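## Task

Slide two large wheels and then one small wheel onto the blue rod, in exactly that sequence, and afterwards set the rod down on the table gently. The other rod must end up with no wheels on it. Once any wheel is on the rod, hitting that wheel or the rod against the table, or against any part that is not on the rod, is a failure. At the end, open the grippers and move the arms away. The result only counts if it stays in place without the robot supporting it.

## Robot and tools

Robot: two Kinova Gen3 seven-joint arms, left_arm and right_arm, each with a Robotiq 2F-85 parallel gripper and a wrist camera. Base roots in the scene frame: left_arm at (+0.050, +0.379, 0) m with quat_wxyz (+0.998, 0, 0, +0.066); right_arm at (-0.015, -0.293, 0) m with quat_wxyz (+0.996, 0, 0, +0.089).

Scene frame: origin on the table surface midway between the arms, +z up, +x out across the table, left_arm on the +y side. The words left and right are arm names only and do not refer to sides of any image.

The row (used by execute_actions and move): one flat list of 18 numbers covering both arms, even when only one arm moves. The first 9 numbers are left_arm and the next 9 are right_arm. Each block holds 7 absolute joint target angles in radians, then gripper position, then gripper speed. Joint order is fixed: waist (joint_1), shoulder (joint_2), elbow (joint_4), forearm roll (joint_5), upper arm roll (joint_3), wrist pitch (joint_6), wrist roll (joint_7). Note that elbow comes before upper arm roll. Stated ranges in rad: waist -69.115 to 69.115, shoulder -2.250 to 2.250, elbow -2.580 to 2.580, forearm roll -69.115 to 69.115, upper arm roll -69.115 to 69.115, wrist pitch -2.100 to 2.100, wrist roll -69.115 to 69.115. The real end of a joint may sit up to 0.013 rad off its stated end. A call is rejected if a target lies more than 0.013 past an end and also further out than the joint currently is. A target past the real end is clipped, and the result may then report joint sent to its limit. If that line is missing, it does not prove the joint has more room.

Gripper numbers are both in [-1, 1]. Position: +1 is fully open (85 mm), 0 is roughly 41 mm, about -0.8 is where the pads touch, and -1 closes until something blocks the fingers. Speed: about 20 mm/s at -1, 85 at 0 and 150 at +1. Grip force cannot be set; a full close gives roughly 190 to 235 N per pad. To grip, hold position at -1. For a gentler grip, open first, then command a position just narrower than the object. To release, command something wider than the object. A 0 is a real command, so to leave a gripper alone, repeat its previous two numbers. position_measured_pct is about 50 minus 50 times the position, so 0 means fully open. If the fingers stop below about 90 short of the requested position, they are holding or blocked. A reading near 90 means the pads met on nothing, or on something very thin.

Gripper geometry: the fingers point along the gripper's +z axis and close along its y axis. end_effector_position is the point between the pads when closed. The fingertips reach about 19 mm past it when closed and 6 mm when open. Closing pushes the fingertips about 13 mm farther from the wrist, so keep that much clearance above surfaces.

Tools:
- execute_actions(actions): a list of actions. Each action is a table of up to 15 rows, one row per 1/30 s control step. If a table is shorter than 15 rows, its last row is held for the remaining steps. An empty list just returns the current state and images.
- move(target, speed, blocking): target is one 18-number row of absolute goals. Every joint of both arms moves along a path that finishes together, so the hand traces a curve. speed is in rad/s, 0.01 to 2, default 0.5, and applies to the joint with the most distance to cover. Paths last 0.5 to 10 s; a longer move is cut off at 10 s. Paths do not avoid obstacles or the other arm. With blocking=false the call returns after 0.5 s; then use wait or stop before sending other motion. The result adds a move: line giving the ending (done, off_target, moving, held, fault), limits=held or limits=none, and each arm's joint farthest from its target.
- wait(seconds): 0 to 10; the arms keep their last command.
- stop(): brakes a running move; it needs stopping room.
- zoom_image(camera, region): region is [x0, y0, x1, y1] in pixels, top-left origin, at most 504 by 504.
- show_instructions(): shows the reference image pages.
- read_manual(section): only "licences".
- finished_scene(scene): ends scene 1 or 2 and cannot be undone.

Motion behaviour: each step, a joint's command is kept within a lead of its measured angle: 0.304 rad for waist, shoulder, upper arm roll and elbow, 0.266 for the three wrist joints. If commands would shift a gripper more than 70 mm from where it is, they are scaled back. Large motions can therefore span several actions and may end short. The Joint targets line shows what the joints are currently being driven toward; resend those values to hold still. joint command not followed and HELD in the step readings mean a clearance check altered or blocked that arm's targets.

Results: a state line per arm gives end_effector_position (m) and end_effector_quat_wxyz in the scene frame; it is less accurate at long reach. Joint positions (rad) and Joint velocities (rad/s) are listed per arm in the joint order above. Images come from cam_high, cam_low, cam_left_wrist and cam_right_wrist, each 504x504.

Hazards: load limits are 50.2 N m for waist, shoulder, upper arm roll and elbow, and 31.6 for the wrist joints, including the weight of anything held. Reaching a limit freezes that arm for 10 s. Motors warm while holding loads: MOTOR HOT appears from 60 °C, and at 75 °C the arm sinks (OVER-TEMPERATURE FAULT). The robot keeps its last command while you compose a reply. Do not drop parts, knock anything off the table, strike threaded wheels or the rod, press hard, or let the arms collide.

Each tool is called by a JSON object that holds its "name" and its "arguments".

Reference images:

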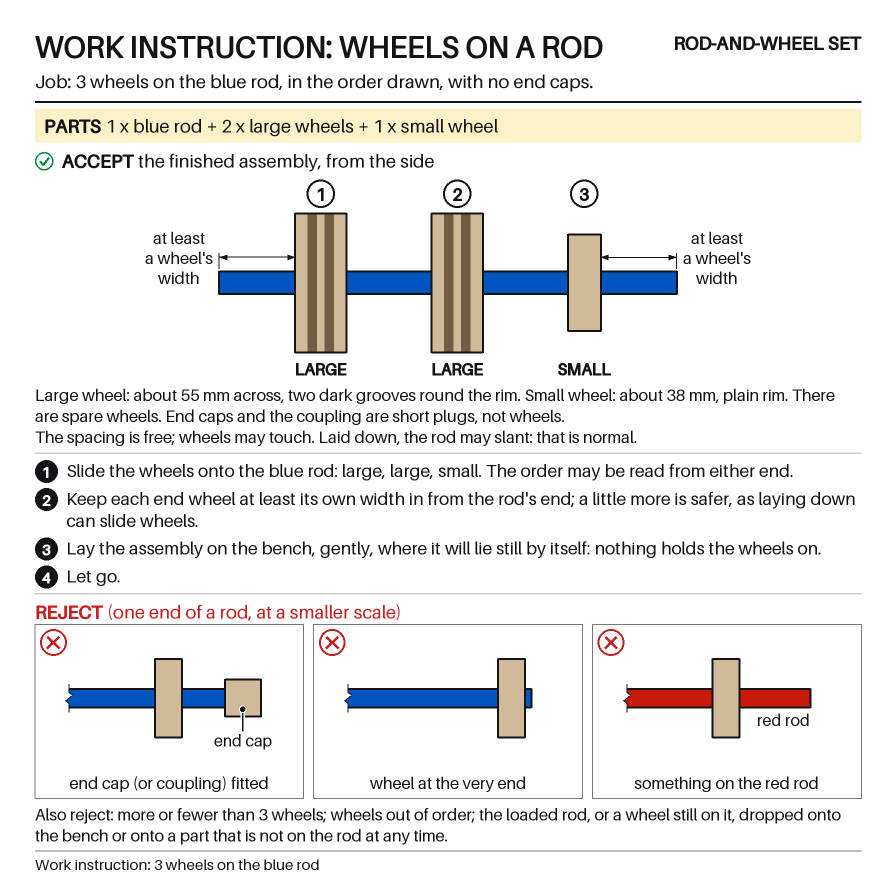

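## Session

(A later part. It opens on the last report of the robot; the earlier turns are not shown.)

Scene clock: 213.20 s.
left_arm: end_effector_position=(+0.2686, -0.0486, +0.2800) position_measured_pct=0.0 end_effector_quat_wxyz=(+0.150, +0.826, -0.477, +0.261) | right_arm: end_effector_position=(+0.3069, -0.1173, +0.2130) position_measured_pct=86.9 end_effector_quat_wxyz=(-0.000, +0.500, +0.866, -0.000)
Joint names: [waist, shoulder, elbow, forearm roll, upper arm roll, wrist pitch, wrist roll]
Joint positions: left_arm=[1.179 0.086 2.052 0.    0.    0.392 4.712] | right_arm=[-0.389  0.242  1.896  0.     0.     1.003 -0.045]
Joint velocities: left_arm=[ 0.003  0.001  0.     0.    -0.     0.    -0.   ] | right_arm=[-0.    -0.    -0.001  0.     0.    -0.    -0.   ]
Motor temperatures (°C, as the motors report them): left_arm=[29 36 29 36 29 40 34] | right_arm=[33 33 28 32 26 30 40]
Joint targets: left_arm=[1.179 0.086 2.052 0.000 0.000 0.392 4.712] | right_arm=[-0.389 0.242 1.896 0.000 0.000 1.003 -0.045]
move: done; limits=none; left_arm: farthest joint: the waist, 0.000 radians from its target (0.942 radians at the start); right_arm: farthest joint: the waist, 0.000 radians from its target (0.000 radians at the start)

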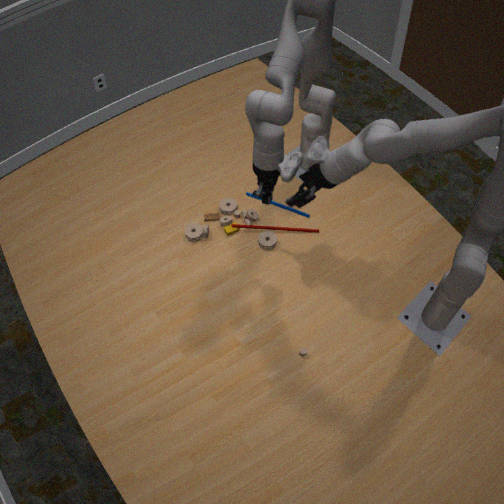

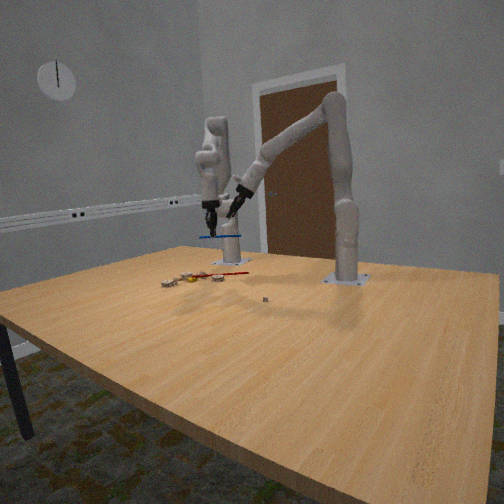

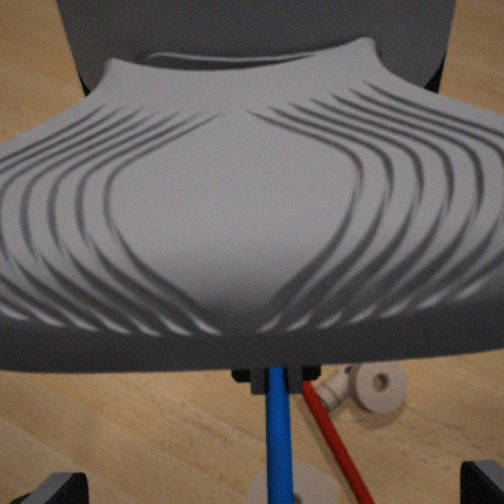

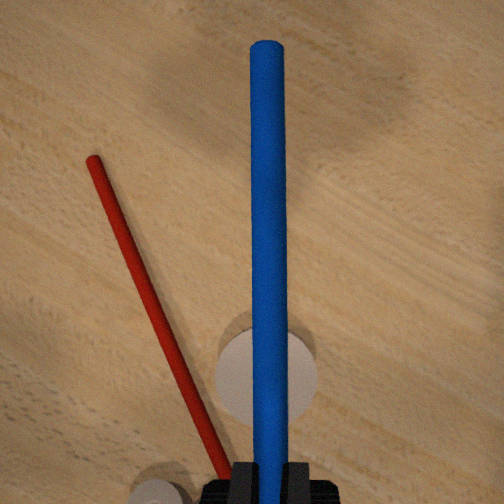

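{"name": "move", "arguments": {"target": [1.179,0.1135,2.1583,0,0,0.0845,4.712,1,0, -0.254,0.2530,1.8811,0,0,1.0075,0.0906,-1,0], "speed": 0.3}}

Scene clock: 229.03 s.
left_arm: end_effector_position=(+0.2825, -0.0729, +0.2800) position_measured_pct=0.0 end_effector_quat_wxyz=(+0.191, +0.800, -0.462, +0.331) | right_arm: end_effector_position=(+0.3323, -0.1600, +0.2130) position_measured_pct=86.9 end_effector_quat_wxyz=(+0.000, +0.500, +0.866, +0.000)
Joint names: [waist, shoulder, elbow, forearm roll, upper arm roll, wrist pitch, wrist roll]
Joint positions: left_arm=[ 1.179  0.113  2.158 -0.     0.     0.085  4.712] | right_arm=[-0.254  0.253  1.881  0.     0.     1.007  0.091]
Joint velocities: left_arm=[-0.    -0.     0.    -0.    -0.    -0.001  0.001] | right_arm=[ 0.003  0.    -0.002  0.    -0.     0.     0.   ]
Motor temperatures (°C, as the motors report them): left_arm=[29 36 29 36 29 40 34] | right_arm=[33 33 28 32 26 30 40]
Joint targets: left_arm=[1.179 0.113 2.158 0.000 0.000 0.085 4.712] | right_arm=[-0.254 0.253 1.881 0.000 0.000 1.007 0.091]
move: done; limits=none; left_arm: farthest joint: the waist, 0.000 radians from its target (0.000 radians at the start); right_arm: farthest joint: the waist, 0.000 radians from its target (0.135 radians at the start)

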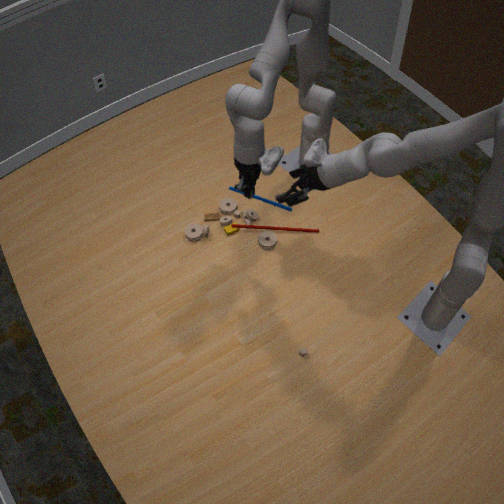

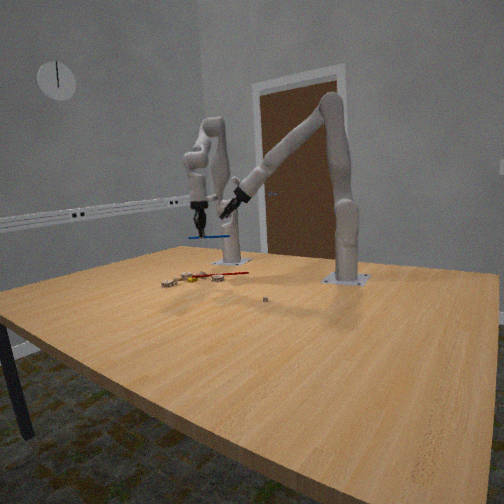

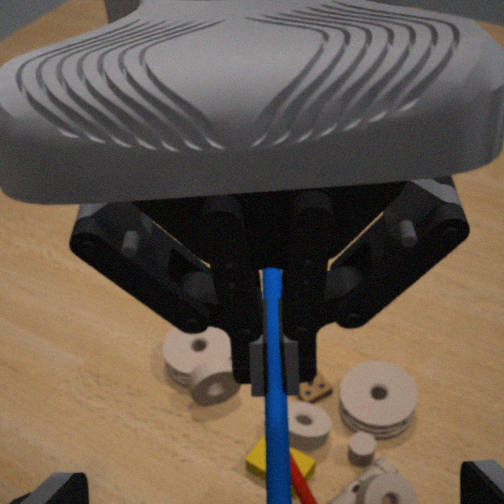

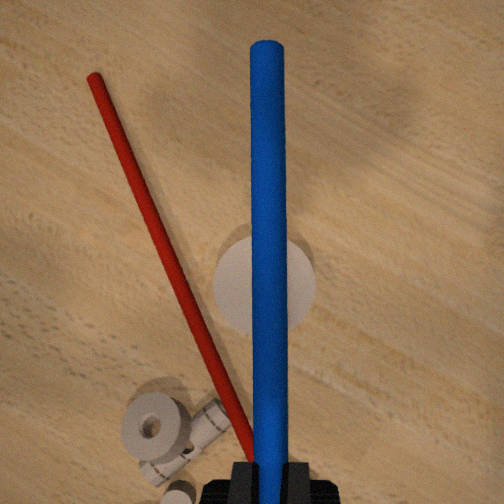

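{"name": "move", "arguments": {"target": [1.179,0.2073,2.2393,0,0,-0.0904,4.712,1,0, -0.254,0.2530,1.8811,0,0,1.0075,0.0906,-1,0], "speed": 0.15}}

Scene clock: 234.43 s.
left_arm: end_effector_position=(+0.2825, -0.0730, +0.2351) position_measured_pct=0.0 end_effector_quat_wxyz=(+0.191, +0.800, -0.462, +0.332) | right_arm: end_effector_position=(+0.3323, -0.1601, +0.2130) position_measured_pct=86.9 end_effector_quat_wxyz=(-0.000, +0.500, +0.866, -0.000)
Joint names: [waist, shoulder, elbow, forearm roll, upper arm roll, wrist pitch, wrist roll]
Joint positions: left_arm=[ 1.179  0.207  2.239 -0.    -0.    -0.09   4.712] | right_arm=[-0.254  0.253  1.881  0.     0.     1.007  0.091]
Joint velocities: left_arm=[-0.002  0.002  0.    -0.    -0.    -0.     0.001] | right_arm=[ 0. -0. -0.  0. -0. -0. -0.]
Motor temperatures (°C, as the motors report them): left_arm=[29 36 29 36 29 40 34] | right_arm=[33 33 28 32 26 30 40]
Joint targets: left_arm=[1.179 0.207 2.239 0.000 0.000 -0.090 4.712] | right_arm=[-0.254 0.253 1.881 0.000 0.000 1.007 0.091]
move: done; limits=none; left_arm: farthest joint: the waist, 0.000 radians from its target (0.000 radians at the start); right_arm: farthest joint: the waist, 0.000 radians from its target (0.000 radians at the start)

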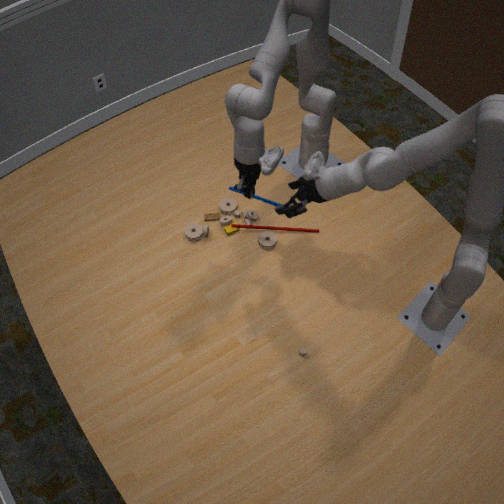

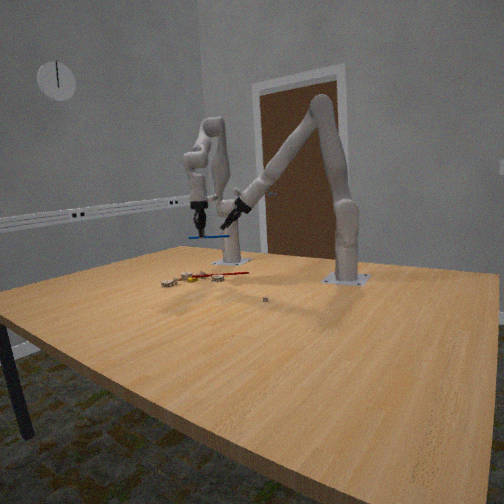

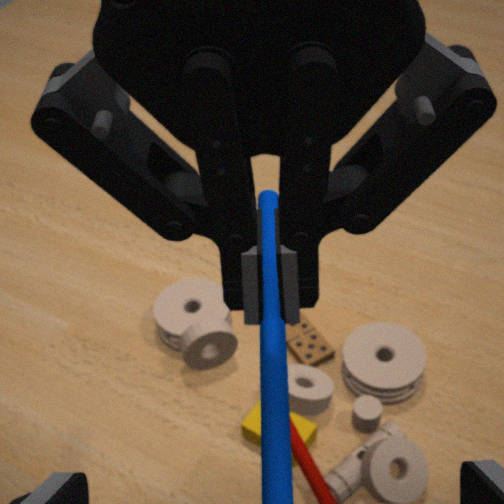

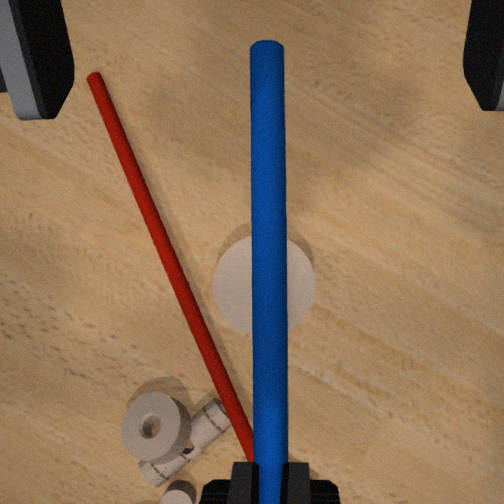

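{"name": "move", "arguments": {"target": [1.179,0.3088,2.2987,0,0,-0.2513,4.712,1,0, -0.254,0.2530,1.8811,0,0,1.0075,0.0906,-1,0], "speed": 0.15}}

Scene clock: 237.50 s.
left_arm: end_effector_position=(+0.2825, -0.0730, +0.1951) position_measured_pct=0.0 end_effector_quat_wxyz=(+0.191, +0.800, -0.462, +0.332) | right_arm: end_effector_position=(+0.3323, -0.1601, +0.2130) position_measured_pct=86.9 end_effector_quat_wxyz=(-0.000, +0.500, +0.866, -0.000)
Joint names: [waist, shoulder, elbow, forearm roll, upper arm roll, wrist pitch, wrist roll]
Joint positions: left_arm=[ 1.179  0.309  2.299 -0.    -0.    -0.251  4.712] | right_arm=[-0.254  0.253  1.881  0.     0.     1.007  0.091]
Joint velocities: left_arm=[-0.001  0.002  0.001  0.    -0.    -0.    -0.   ] | right_arm=[-0.     0.    -0.001 -0.001  0.     0.    -0.   ]
Motor temperatures (°C, as the motors report them): left_arm=[29 36 29 36 29 40 34] | right_arm=[33 33 28 32 26 30 40]
Joint targets: left_arm=[1.179 0.309 2.299 0.000 0.000 -0.251 4.712] | right_arm=[-0.254 0.253 1.881 0.000 0.000 1.007 0.091]
move: done; limits=none; left_arm: farthest joint: the waist, 0.000 radians from its target (0.000 radians at the start); right_arm: farthest joint: the waist, 0.000 radians from its target (0.000 radians at the start)

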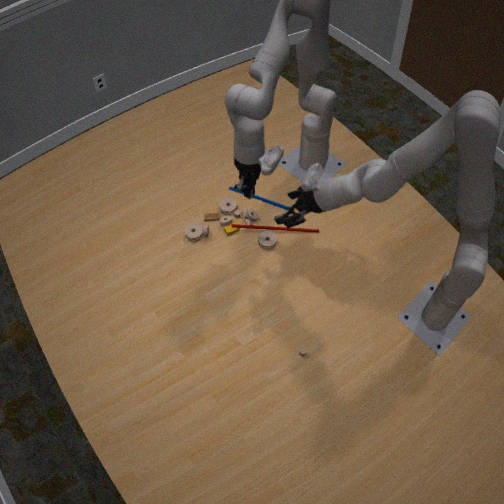

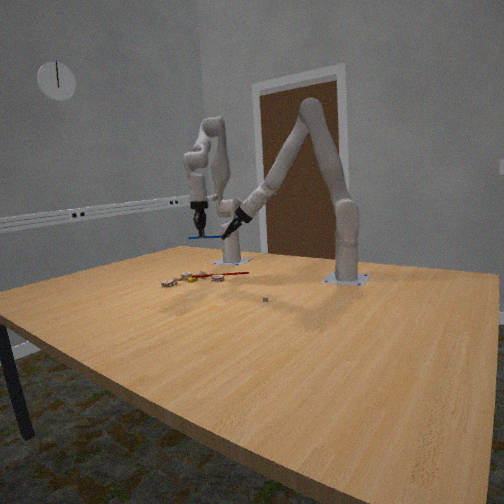

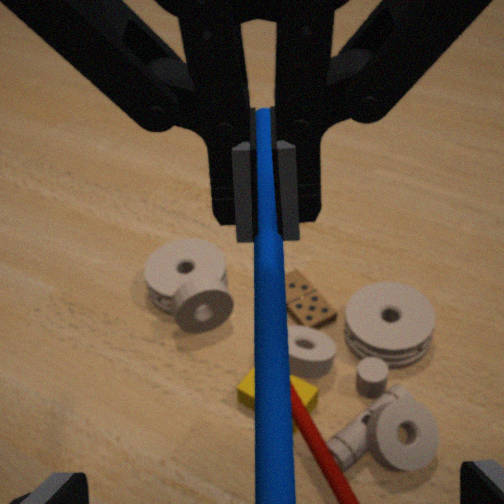

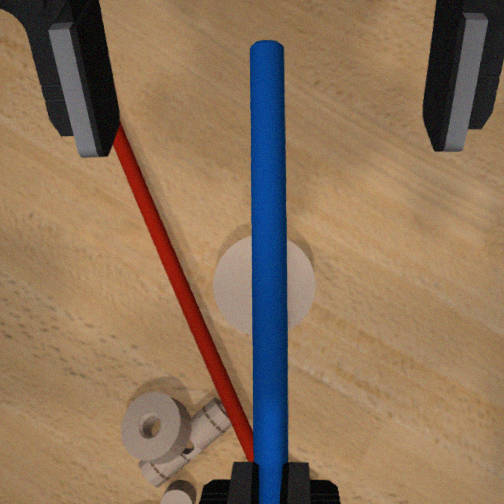

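{"name": "move", "arguments": {"target": [1.179,0.3088,2.2987,0,0,-0.2513,4.712,-1,0, -0.254,0.2530,1.8811,0,0,1.0075,0.0906,-1,0]}}

Scene clock: 240.70 s.
left_arm: end_effector_position=(+0.2823, -0.0730, +0.1950) position_measured_pct=83.7 end_effector_quat_wxyz=(+0.191, +0.800, -0.462, +0.332) | right_arm: end_effector_position=(+0.3324, -0.1602, +0.2130) position_measured_pct=86.9 end_effector_quat_wxyz=(+0.000, +0.500, +0.866, -0.000)
Joint names: [waist, shoulder, elbow, forearm roll, upper arm roll, wrist pitch, wrist roll]
Joint positions: left_arm=[ 1.179  0.309  2.299 -0.     0.    -0.251  4.712] | right_arm=[-0.254  0.253  1.881  0.     0.     1.007  0.091]
Joint velocities: left_arm=[-0.     0.     0.     0.001 -0.     0.001  0.   ] | right_arm=[-0.     0.    -0.002  0.    -0.     0.    -0.   ]
Motor temperatures (°C, as the motors report them): left_arm=[29 36 29 36 29 40 34] | right_arm=[33 33 28 32 26 30 40]
Joint targets: left_arm=[1.179 0.309 2.299 0.000 0.000 -0.251 4.712] | right_arm=[-0.254 0.253 1.881 0.000 0.000 1.007 0.091]
move: done; limits=none; left_arm: farthest joint: the waist, 0.000 radians from its target (0.000 radians at the start); right_arm: farthest joint: the waist, 0.000 radians from its target (0.000 radians at the start)

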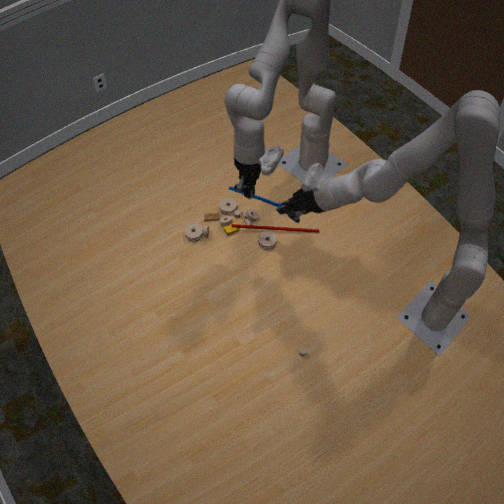

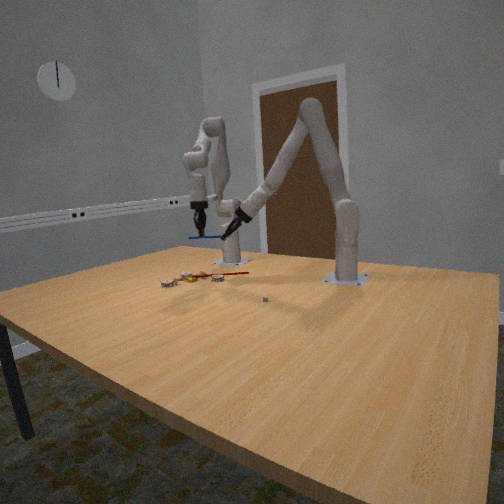

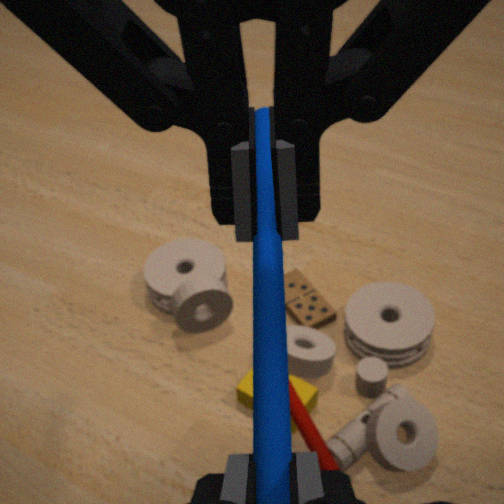

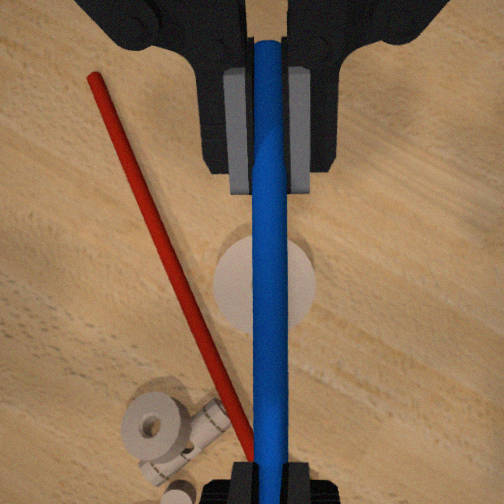

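{"name": "move", "arguments": {"target": [1.179,0.3088,2.2987,0,0,-0.2513,4.712,-1,0, -0.254,0.2530,1.8811,0,0,1.0075,0.0906,0.3,0]}}

Scene clock: 243.30 s.
left_arm: end_effector_position=(+0.2825, -0.0730, +0.1950) position_measured_pct=83.7 end_effector_quat_wxyz=(+0.191, +0.800, -0.462, +0.332) | right_arm: end_effector_position=(+0.3323, -0.1601, +0.2130) position_measured_pct=34.9 end_effector_quat_wxyz=(-0.000, +0.500, +0.866, -0.000)
Joint names: [waist, shoulder, elbow, forearm roll, upper arm roll, wrist pitch, wrist roll]
Joint positions: left_arm=[ 1.179  0.309  2.299  0.     0.    -0.251  4.712] | right_arm=[-0.254  0.253  1.881  0.     0.     1.007  0.091]
Joint velocities: left_arm=[-0.    -0.     0.    -0.     0.    -0.001  0.001] | right_arm=[-0.     0.     0.001  0.    -0.    -0.     0.   ]
Motor temperatures (°C, as the motors report them): left_arm=[29 36 29 36 29 40 34] | right_arm=[33 32 28 32 26 30 40]
Joint targets: left_arm=[1.179 0.309 2.299 0.000 0.000 -0.251 4.712] | right_arm=[-0.254 0.253 1.881 0.000 0.000 1.007 0.091]
move: done; limits=none; left_arm: farthest joint: the waist, 0.000 radians from its target (0.000 radians at the start); right_arm: farthest joint: the waist, 0.000 radians from its target (0.000 radians at the start)

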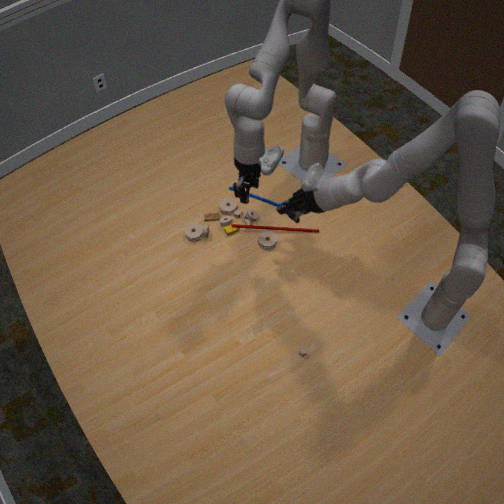

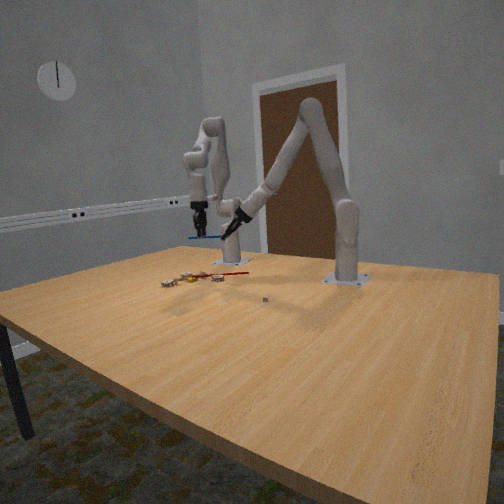

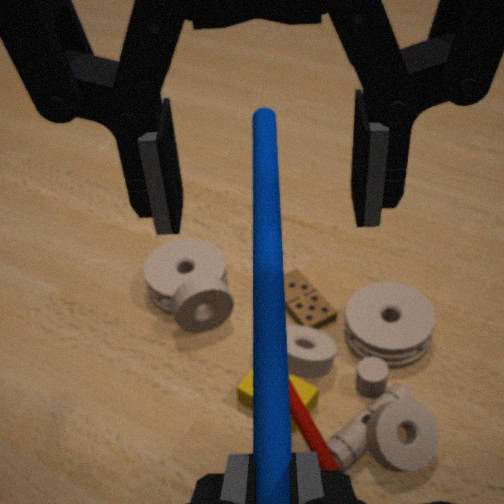

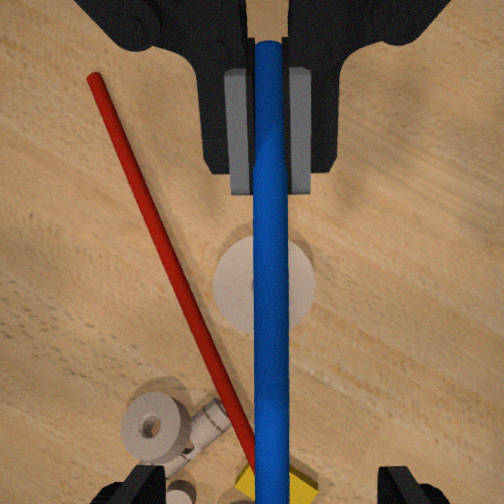

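{"name": "move", "arguments": {"target": [1.179,0.3088,2.2987,0,0,-0.2513,4.712,-1,0, -0.254,0.1659,1.6903,0,0,1.2854,0.0906,0.66,0], "speed": 0.6}}

{"name": "move", "arguments": {"target": [0.8,0.3088,2.2987,0,0,-0.2513,4.712,-1,0, 0.074,0.5945,1.6744,0,0,0.8727,-2.374,0.66,0], "speed": 1.0}}

Scene clock: 262.60 s.
left_arm: end_effector_position=(+0.2825, -0.0730, +0.1950) position_measured_pct=83.7 end_effector_quat_wxyz=(+0.191, +0.800, -0.462, +0.332) | right_arm: end_effector_position=(+0.3323, -0.1601, +0.2999) position_measured_pct=17.1 end_effector_quat_wxyz=(-0.000, +0.500, +0.866, -0.000)
Joint names: [waist, shoulder, elbow, forearm roll, upper arm roll, wrist pitch, wrist roll]
Joint positions: left_arm=[ 1.179  0.309  2.299  0.     0.    -0.251  4.712] | right_arm=[-0.254  0.166  1.69  -0.     0.     1.285  0.091]
Joint velocities: left_arm=[ 0.     0.002  0.    -0.001  0.     0.    -0.   ] | right_arm=[-0.    -0.002 -0.001  0.    -0.     0.    -0.   ]
Motor temperatures (°C, as the motors report them): left_arm=[29 36 29 36 29 40 34] | right_arm=[33 32 28 32 26 30 40]
Joint targets: left_arm=[1.179 0.309 2.299 0.000 0.000 -0.251 4.712] | right_arm=[-0.254 0.166 1.690 0.000 0.000 1.285 0.091]
move: done; limits=none; left_arm: farthest joint: the waist, 0.000 radians from its target (0.000 radians at the start); right_arm: farthest joint: the waist, 0.000 radians from its target (0.000 radians at the start)

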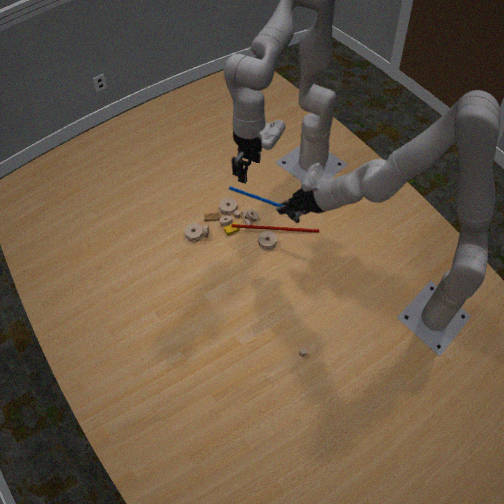

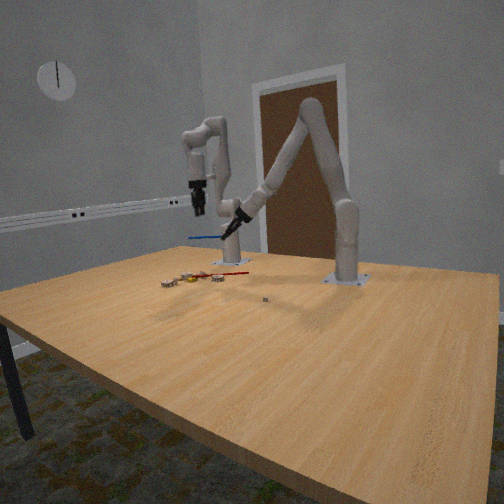

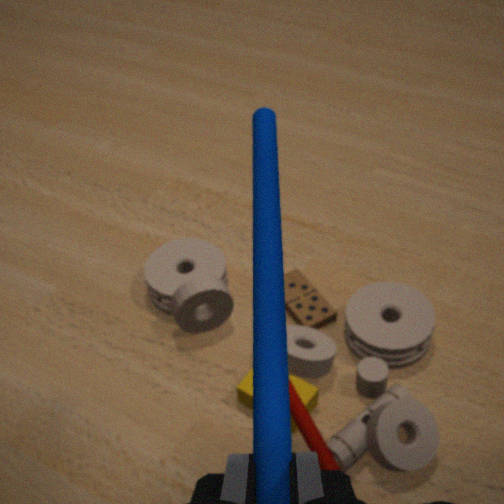

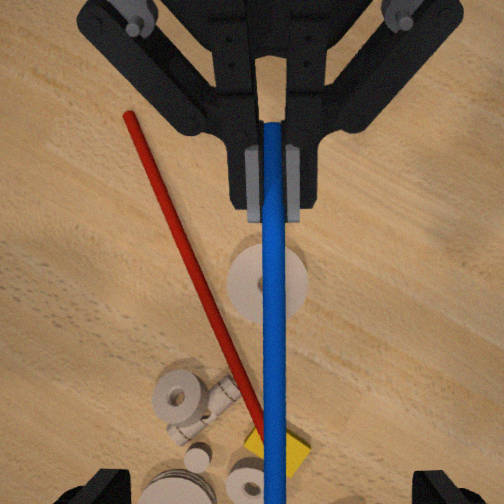

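Scene clock: 265.60 s.
left_arm: end_effector_position=(+0.4332, +0.0452, +0.1950) position_measured_pct=83.7 end_effector_quat_wxyz=(+0.125, +0.873, -0.303, +0.362) | right_arm: end_effector_position=(+0.4615, -0.2680, +0.1201) position_measured_pct=17.1 end_effector_quat_wxyz=(-0.000, +0.940, -0.342, +0.000)
Joint names: [waist, shoulder, elbow, forearm roll, upper arm roll, wrist pitch, wrist roll]
Joint positions: left_arm=[ 0.8    0.309  2.299  0.    -0.    -0.251  4.712] | right_arm=[ 0.074  0.594  1.674  0.     0.     0.873 -2.374]
Joint velocities: left_arm=[-0.002  0.    -0.    -0.001 -0.     0.001  0.   ] | right_arm=[ 0.002  0.002  0.     0.    -0.     0.    -0.   ]
Motor temperatures (°C, as the motors report them): left_arm=[29 36 29 36 29 40 34] | right_arm=[33 32 28 32 26 30 40]
Joint targets: left_arm=[0.800 0.309 2.299 0.000 0.000 -0.251 4.712] | right_arm=[0.074 0.595 1.674 0.000 0.000 0.873 -2.374]
move: done; limits=none; left_arm: farthest joint: the waist, 0.000 radians from its target (0.379 radians at the start); right_arm: farthest joint: the waist, 0.000 radians from its target (0.328 radians at the start)

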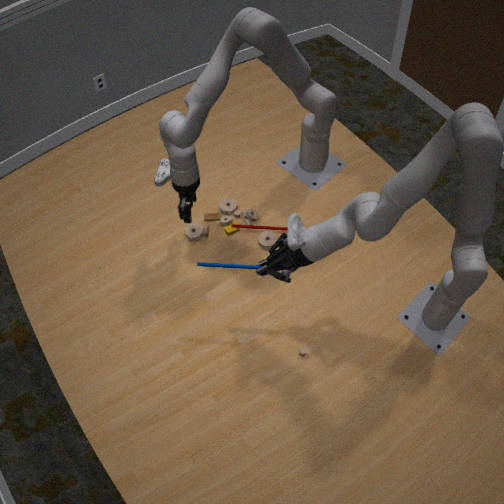

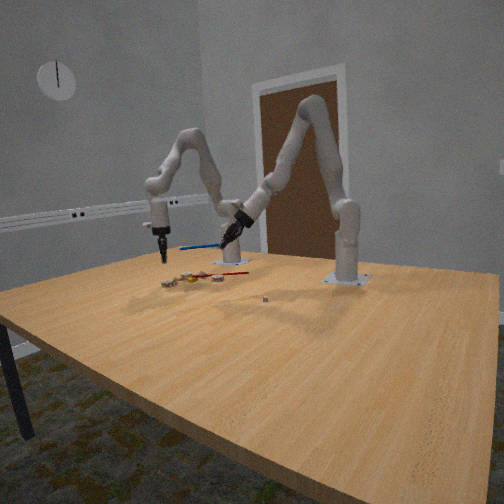

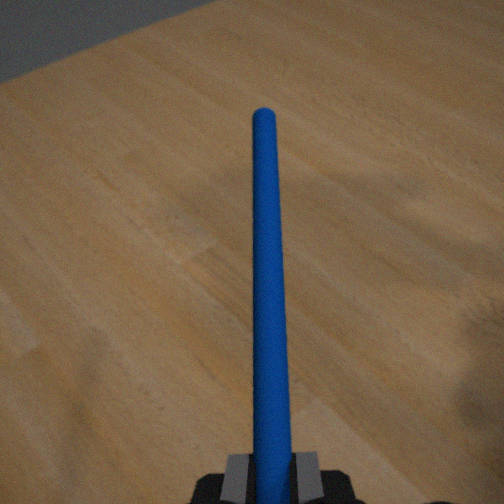

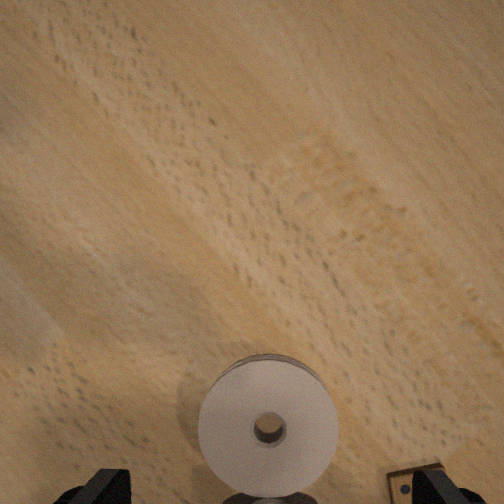

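{"name": "move", "arguments": {"target": [0.8,0.3088,2.2987,0,0,-0.2513,4.712,-1,0, 0.074,0.7742,1.7488,0,0,0.6186,-2.374,0.66,0], "speed": 0.3}}

{"name": "move", "arguments": {"target": [0.8,0.3088,2.2987,0,0,-0.2513,4.712,-1,0, 0.074,0.7742,1.7488,0,0,0.6186,-2.374,-1,0]}}

Scene clock: 273.00 s.
left_arm: end_effector_position=(+0.4333, +0.0453, +0.1950) position_measured_pct=83.7 end_effector_quat_wxyz=(+0.125, +0.873, -0.303, +0.362) | right_arm: end_effector_position=(+0.4615, -0.2681, +0.0184) position_measured_pct=17.1 end_effector_quat_wxyz=(-0.000, +0.940, -0.342, +0.000)
Joint names: [waist, shoulder, elbow, forearm roll, upper arm roll, wrist pitch, wrist roll]
Joint positions: left_arm=[ 0.8    0.309  2.299 -0.     0.    -0.251  4.712] | right_arm=[ 0.074  0.774  1.749 -0.    -0.     0.619 -2.374]
Joint velocities: left_arm=[-0.     0.001  0.    -0.002  0.     0.001 -0.   ] | right_arm=[-0.     0.003  0.     0.    -0.    -0.     0.   ]
Motor temperatures (°C, as the motors report them): left_arm=[29 35 29 36 29 40 34] | right_arm=[33 32 28 32 26 30 40]
Joint targets: left_arm=[0.800 0.309 2.299 0.000 0.000 -0.251 4.712] | right_arm=[0.074 0.774 1.749 0.000 0.000 0.619 -2.374]
move: done; limits=none; left_arm: farthest joint: the waist, 0.000 radians from its target (0.000 radians at the start); right_arm: farthest joint: the waist, 0.000 radians from its target (0.000 radians at the start)

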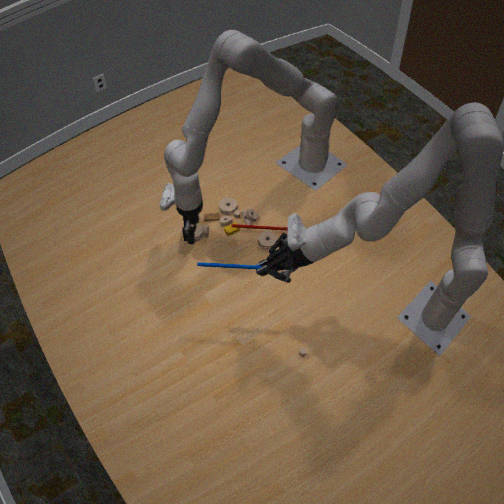

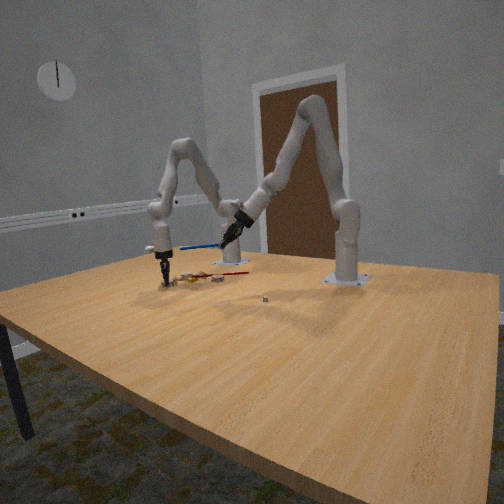

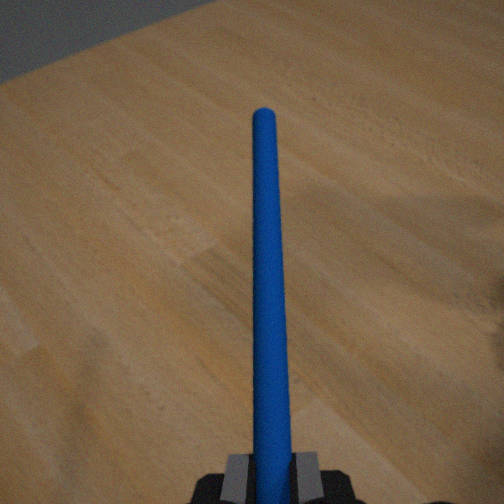

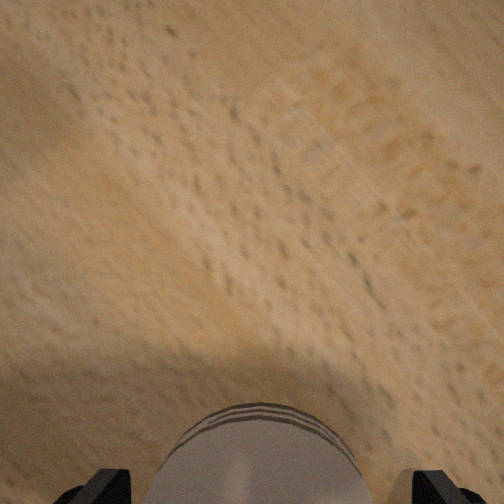

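Scene clock: 273.70 s.
left_arm: end_effector_position=(+0.4333, +0.0453, +0.1950) position_measured_pct=83.7 end_effector_quat_wxyz=(+0.125, +0.873, -0.303, +0.362) | right_arm: end_effector_position=(+0.4618, -0.2680, +0.0194) position_measured_pct=38.9 end_effector_quat_wxyz=(-0.000, +0.940, -0.342, +0.001)
Joint names: [waist, shoulder, elbow, forearm roll, upper arm roll, wrist pitch, wrist roll]
Joint positions: left_arm=[ 0.8    0.309  2.299  0.     0.    -0.251  4.712] | right_arm=[ 0.074  0.772  1.749 -0.     0.     0.62  -2.374]
Joint velocities: left_arm=[-0.    -0.    -0.     0.001 -0.    -0.     0.   ] | right_arm=[ 0.     0.    -0.001  0.     0.    -0.     0.   ]
Motor temperatures (°C, as the motors report them): left_arm=[29 35 29 36 29 40 34] | right_arm=[33 32 28 32 26 30 40]
Joint targets: left_arm=[0.800 0.309 2.299 0.000 0.000 -0.251 4.712] | right_arm=[0.074 0.774 1.749 0.000 0.000 0.619 -2.374]
move: done; limits=none; left_arm: farthest joint: the waist, 0.000 radians from its target (0.000 radians at the start); right_arm: farthest joint: the shoulder, 0.002 radians from its target (0.000 radians at the start)

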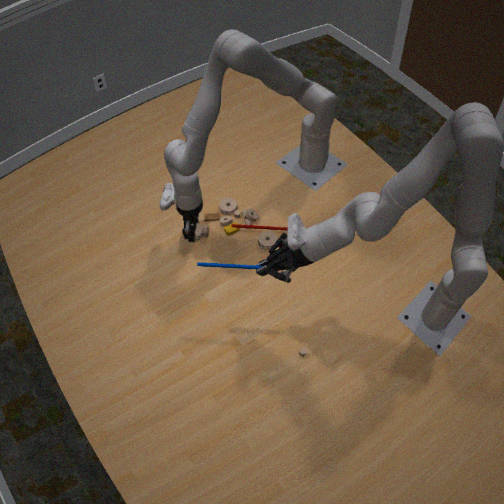

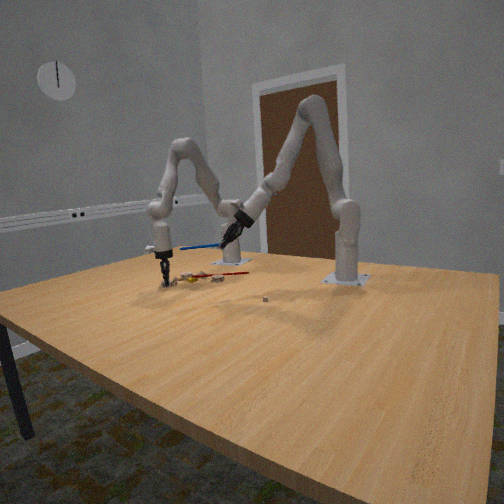

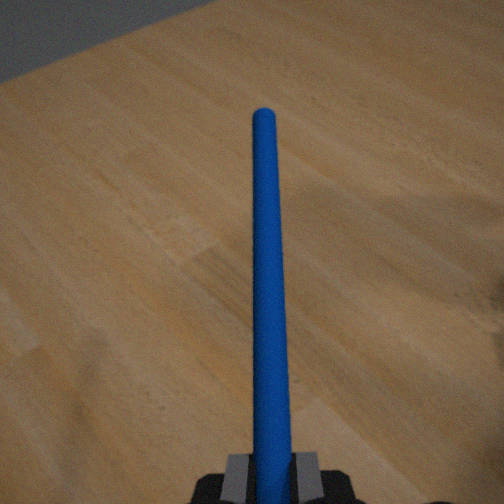

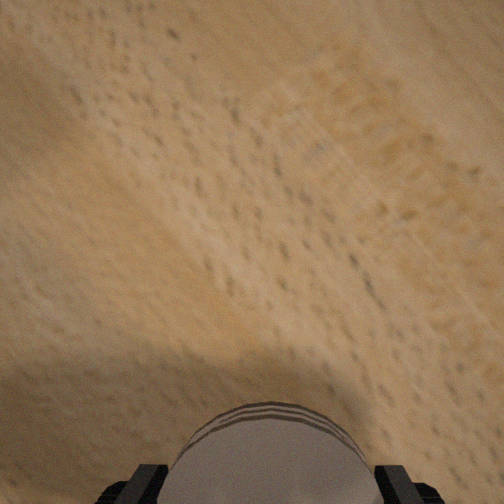

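{"name": "move", "arguments": {"target": [0.8,0.3088,2.2987,0,0,-0.2513,4.712,-1,0, 0.074,0.4888,1.5614,0,0,1.0914,-2.374,-1,0], "speed": 0.7}}

{"name": "move", "arguments": {"target": [0.8,0.3088,2.2987,0,0,-0.2513,4.712,-1,0, 0.452,1.141,1.435,-0.858,0,1.964,-1.99,-1,0], "speed": 0.7}}

Scene clock: 287.77 s.
left_arm: end_effector_position=(+0.4333, +0.0453, +0.1950) position_measured_pct=83.7 end_effector_quat_wxyz=(+0.125, +0.873, -0.303, +0.362) | right_arm: end_effector_position=(+0.4615, -0.2681, +0.1999) position_measured_pct=38.9 end_effector_quat_wxyz=(+0.000, +0.940, -0.342, -0.000)
Joint names: [waist, shoulder, elbow, forearm roll, upper arm roll, wrist pitch, wrist roll]
Joint positions: left_arm=[ 0.8    0.309  2.299  0.     0.    -0.251  4.712] | right_arm=[ 0.074  0.489  1.561  0.     0.     1.091 -2.374]
Joint velocities: left_arm=[-0.     0.001 -0.     0.001 -0.    -0.    -0.   ] | right_arm=[ 0.    -0.002  0.     0.001  0.     0.     0.   ]
Motor temperatures (°C, as the motors report them): left_arm=[29 35 29 36 29 40 34] | right_arm=[33 33 28 32 26 30 40]
Joint targets: left_arm=[0.800 0.309 2.299 0.000 0.000 -0.251 4.712] | right_arm=[0.074 0.489 1.561 0.000 0.000 1.091 -2.374]
move: done; limits=none; left_arm: farthest joint: the waist, 0.000 radians from its target (0.000 radians at the start); right_arm: farthest joint: the waist, 0.000 radians from its target (0.000 radians at the start)

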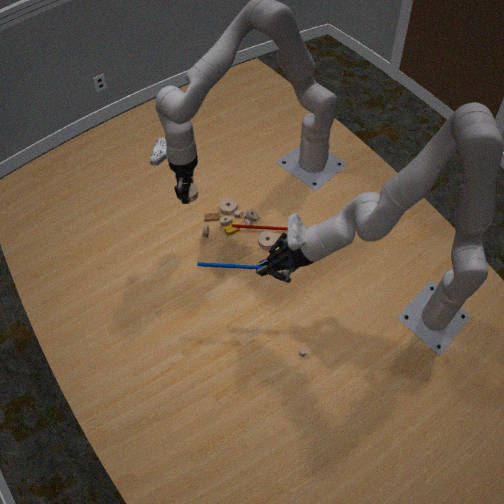

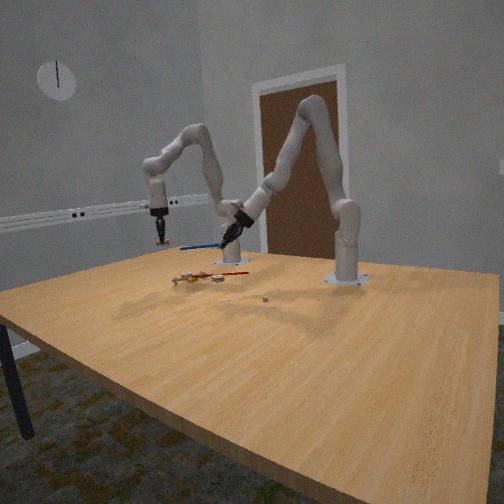

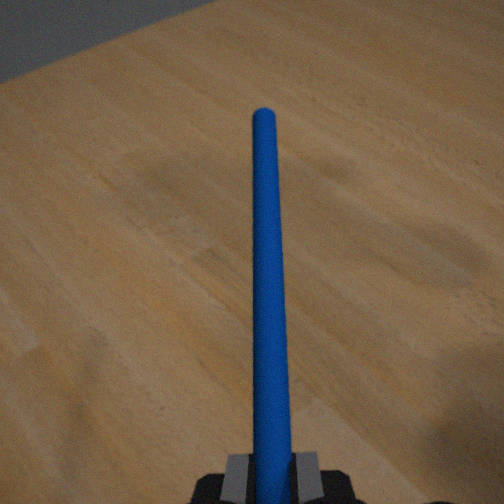

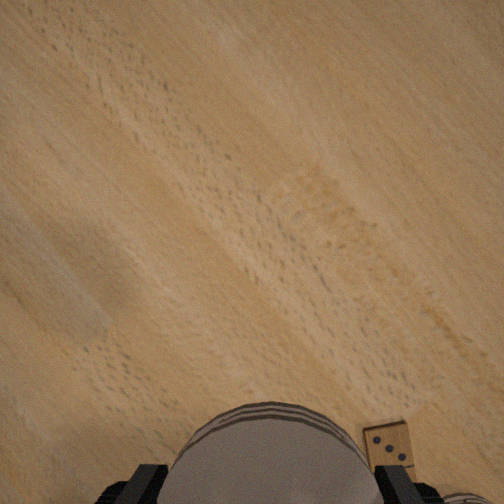

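Scene clock: 289.63 s.
left_arm: end_effector_position=(+0.4333, +0.0453, +0.1950) position_measured_pct=83.7 end_effector_quat_wxyz=(+0.125, +0.873, -0.303, +0.362) | right_arm: end_effector_position=(+0.3529, -0.1960, +0.1946) position_measured_pct=38.9 end_effector_quat_wxyz=(-0.353, +0.612, -0.354, -0.613)
Joint names: [waist, shoulder, elbow, forearm roll, upper arm roll, wrist pitch, wrist roll]
Joint positions: left_arm=[ 0.8    0.309  2.299 -0.     0.    -0.251  4.712] | right_arm=[ 0.452  1.141  1.435 -0.858  0.     1.964 -1.99 ]
Joint velocities: left_arm=[ 0.001 -0.001 -0.     0.    -0.    -0.001  0.   ] | right_arm=[ 0.001  0.003 -0.    -0.    -0.     0.     0.   ]
Motor temperatures (°C, as the motors report them): left_arm=[29 35 29 36 29 40 34] | right_arm=[33 33 28 32 26 30 40]
Joint targets: left_arm=[0.800 0.309 2.299 0.000 0.000 -0.251 4.712] | right_arm=[0.452 1.141 1.435 -0.858 0.000 1.964 -1.990]
move: done; limits=none; left_arm: farthest joint: the waist, 0.000 radians from its target (0.000 radians at the start); right_arm: farthest joint: the waist, 0.000 radians from its target (0.378 radians at the start)

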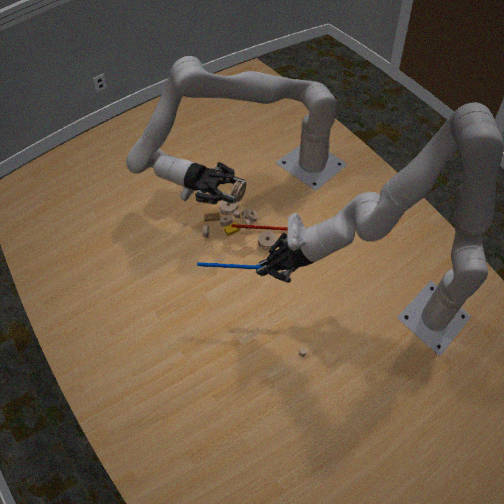

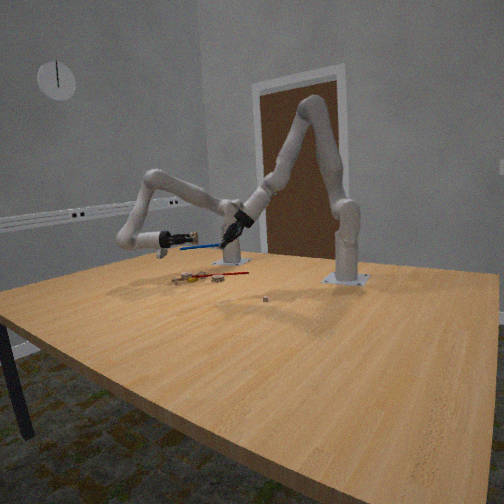

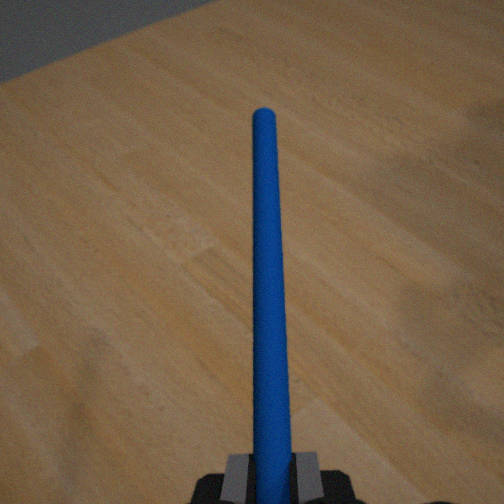

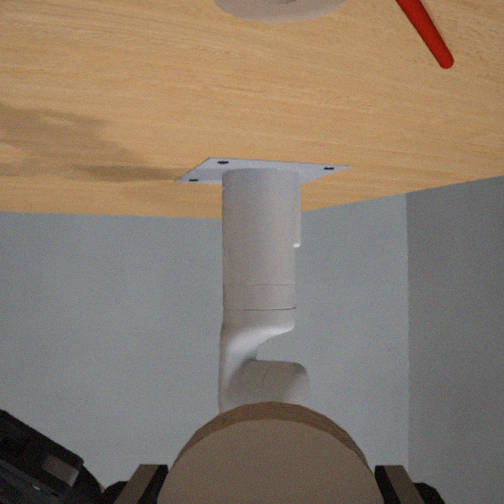

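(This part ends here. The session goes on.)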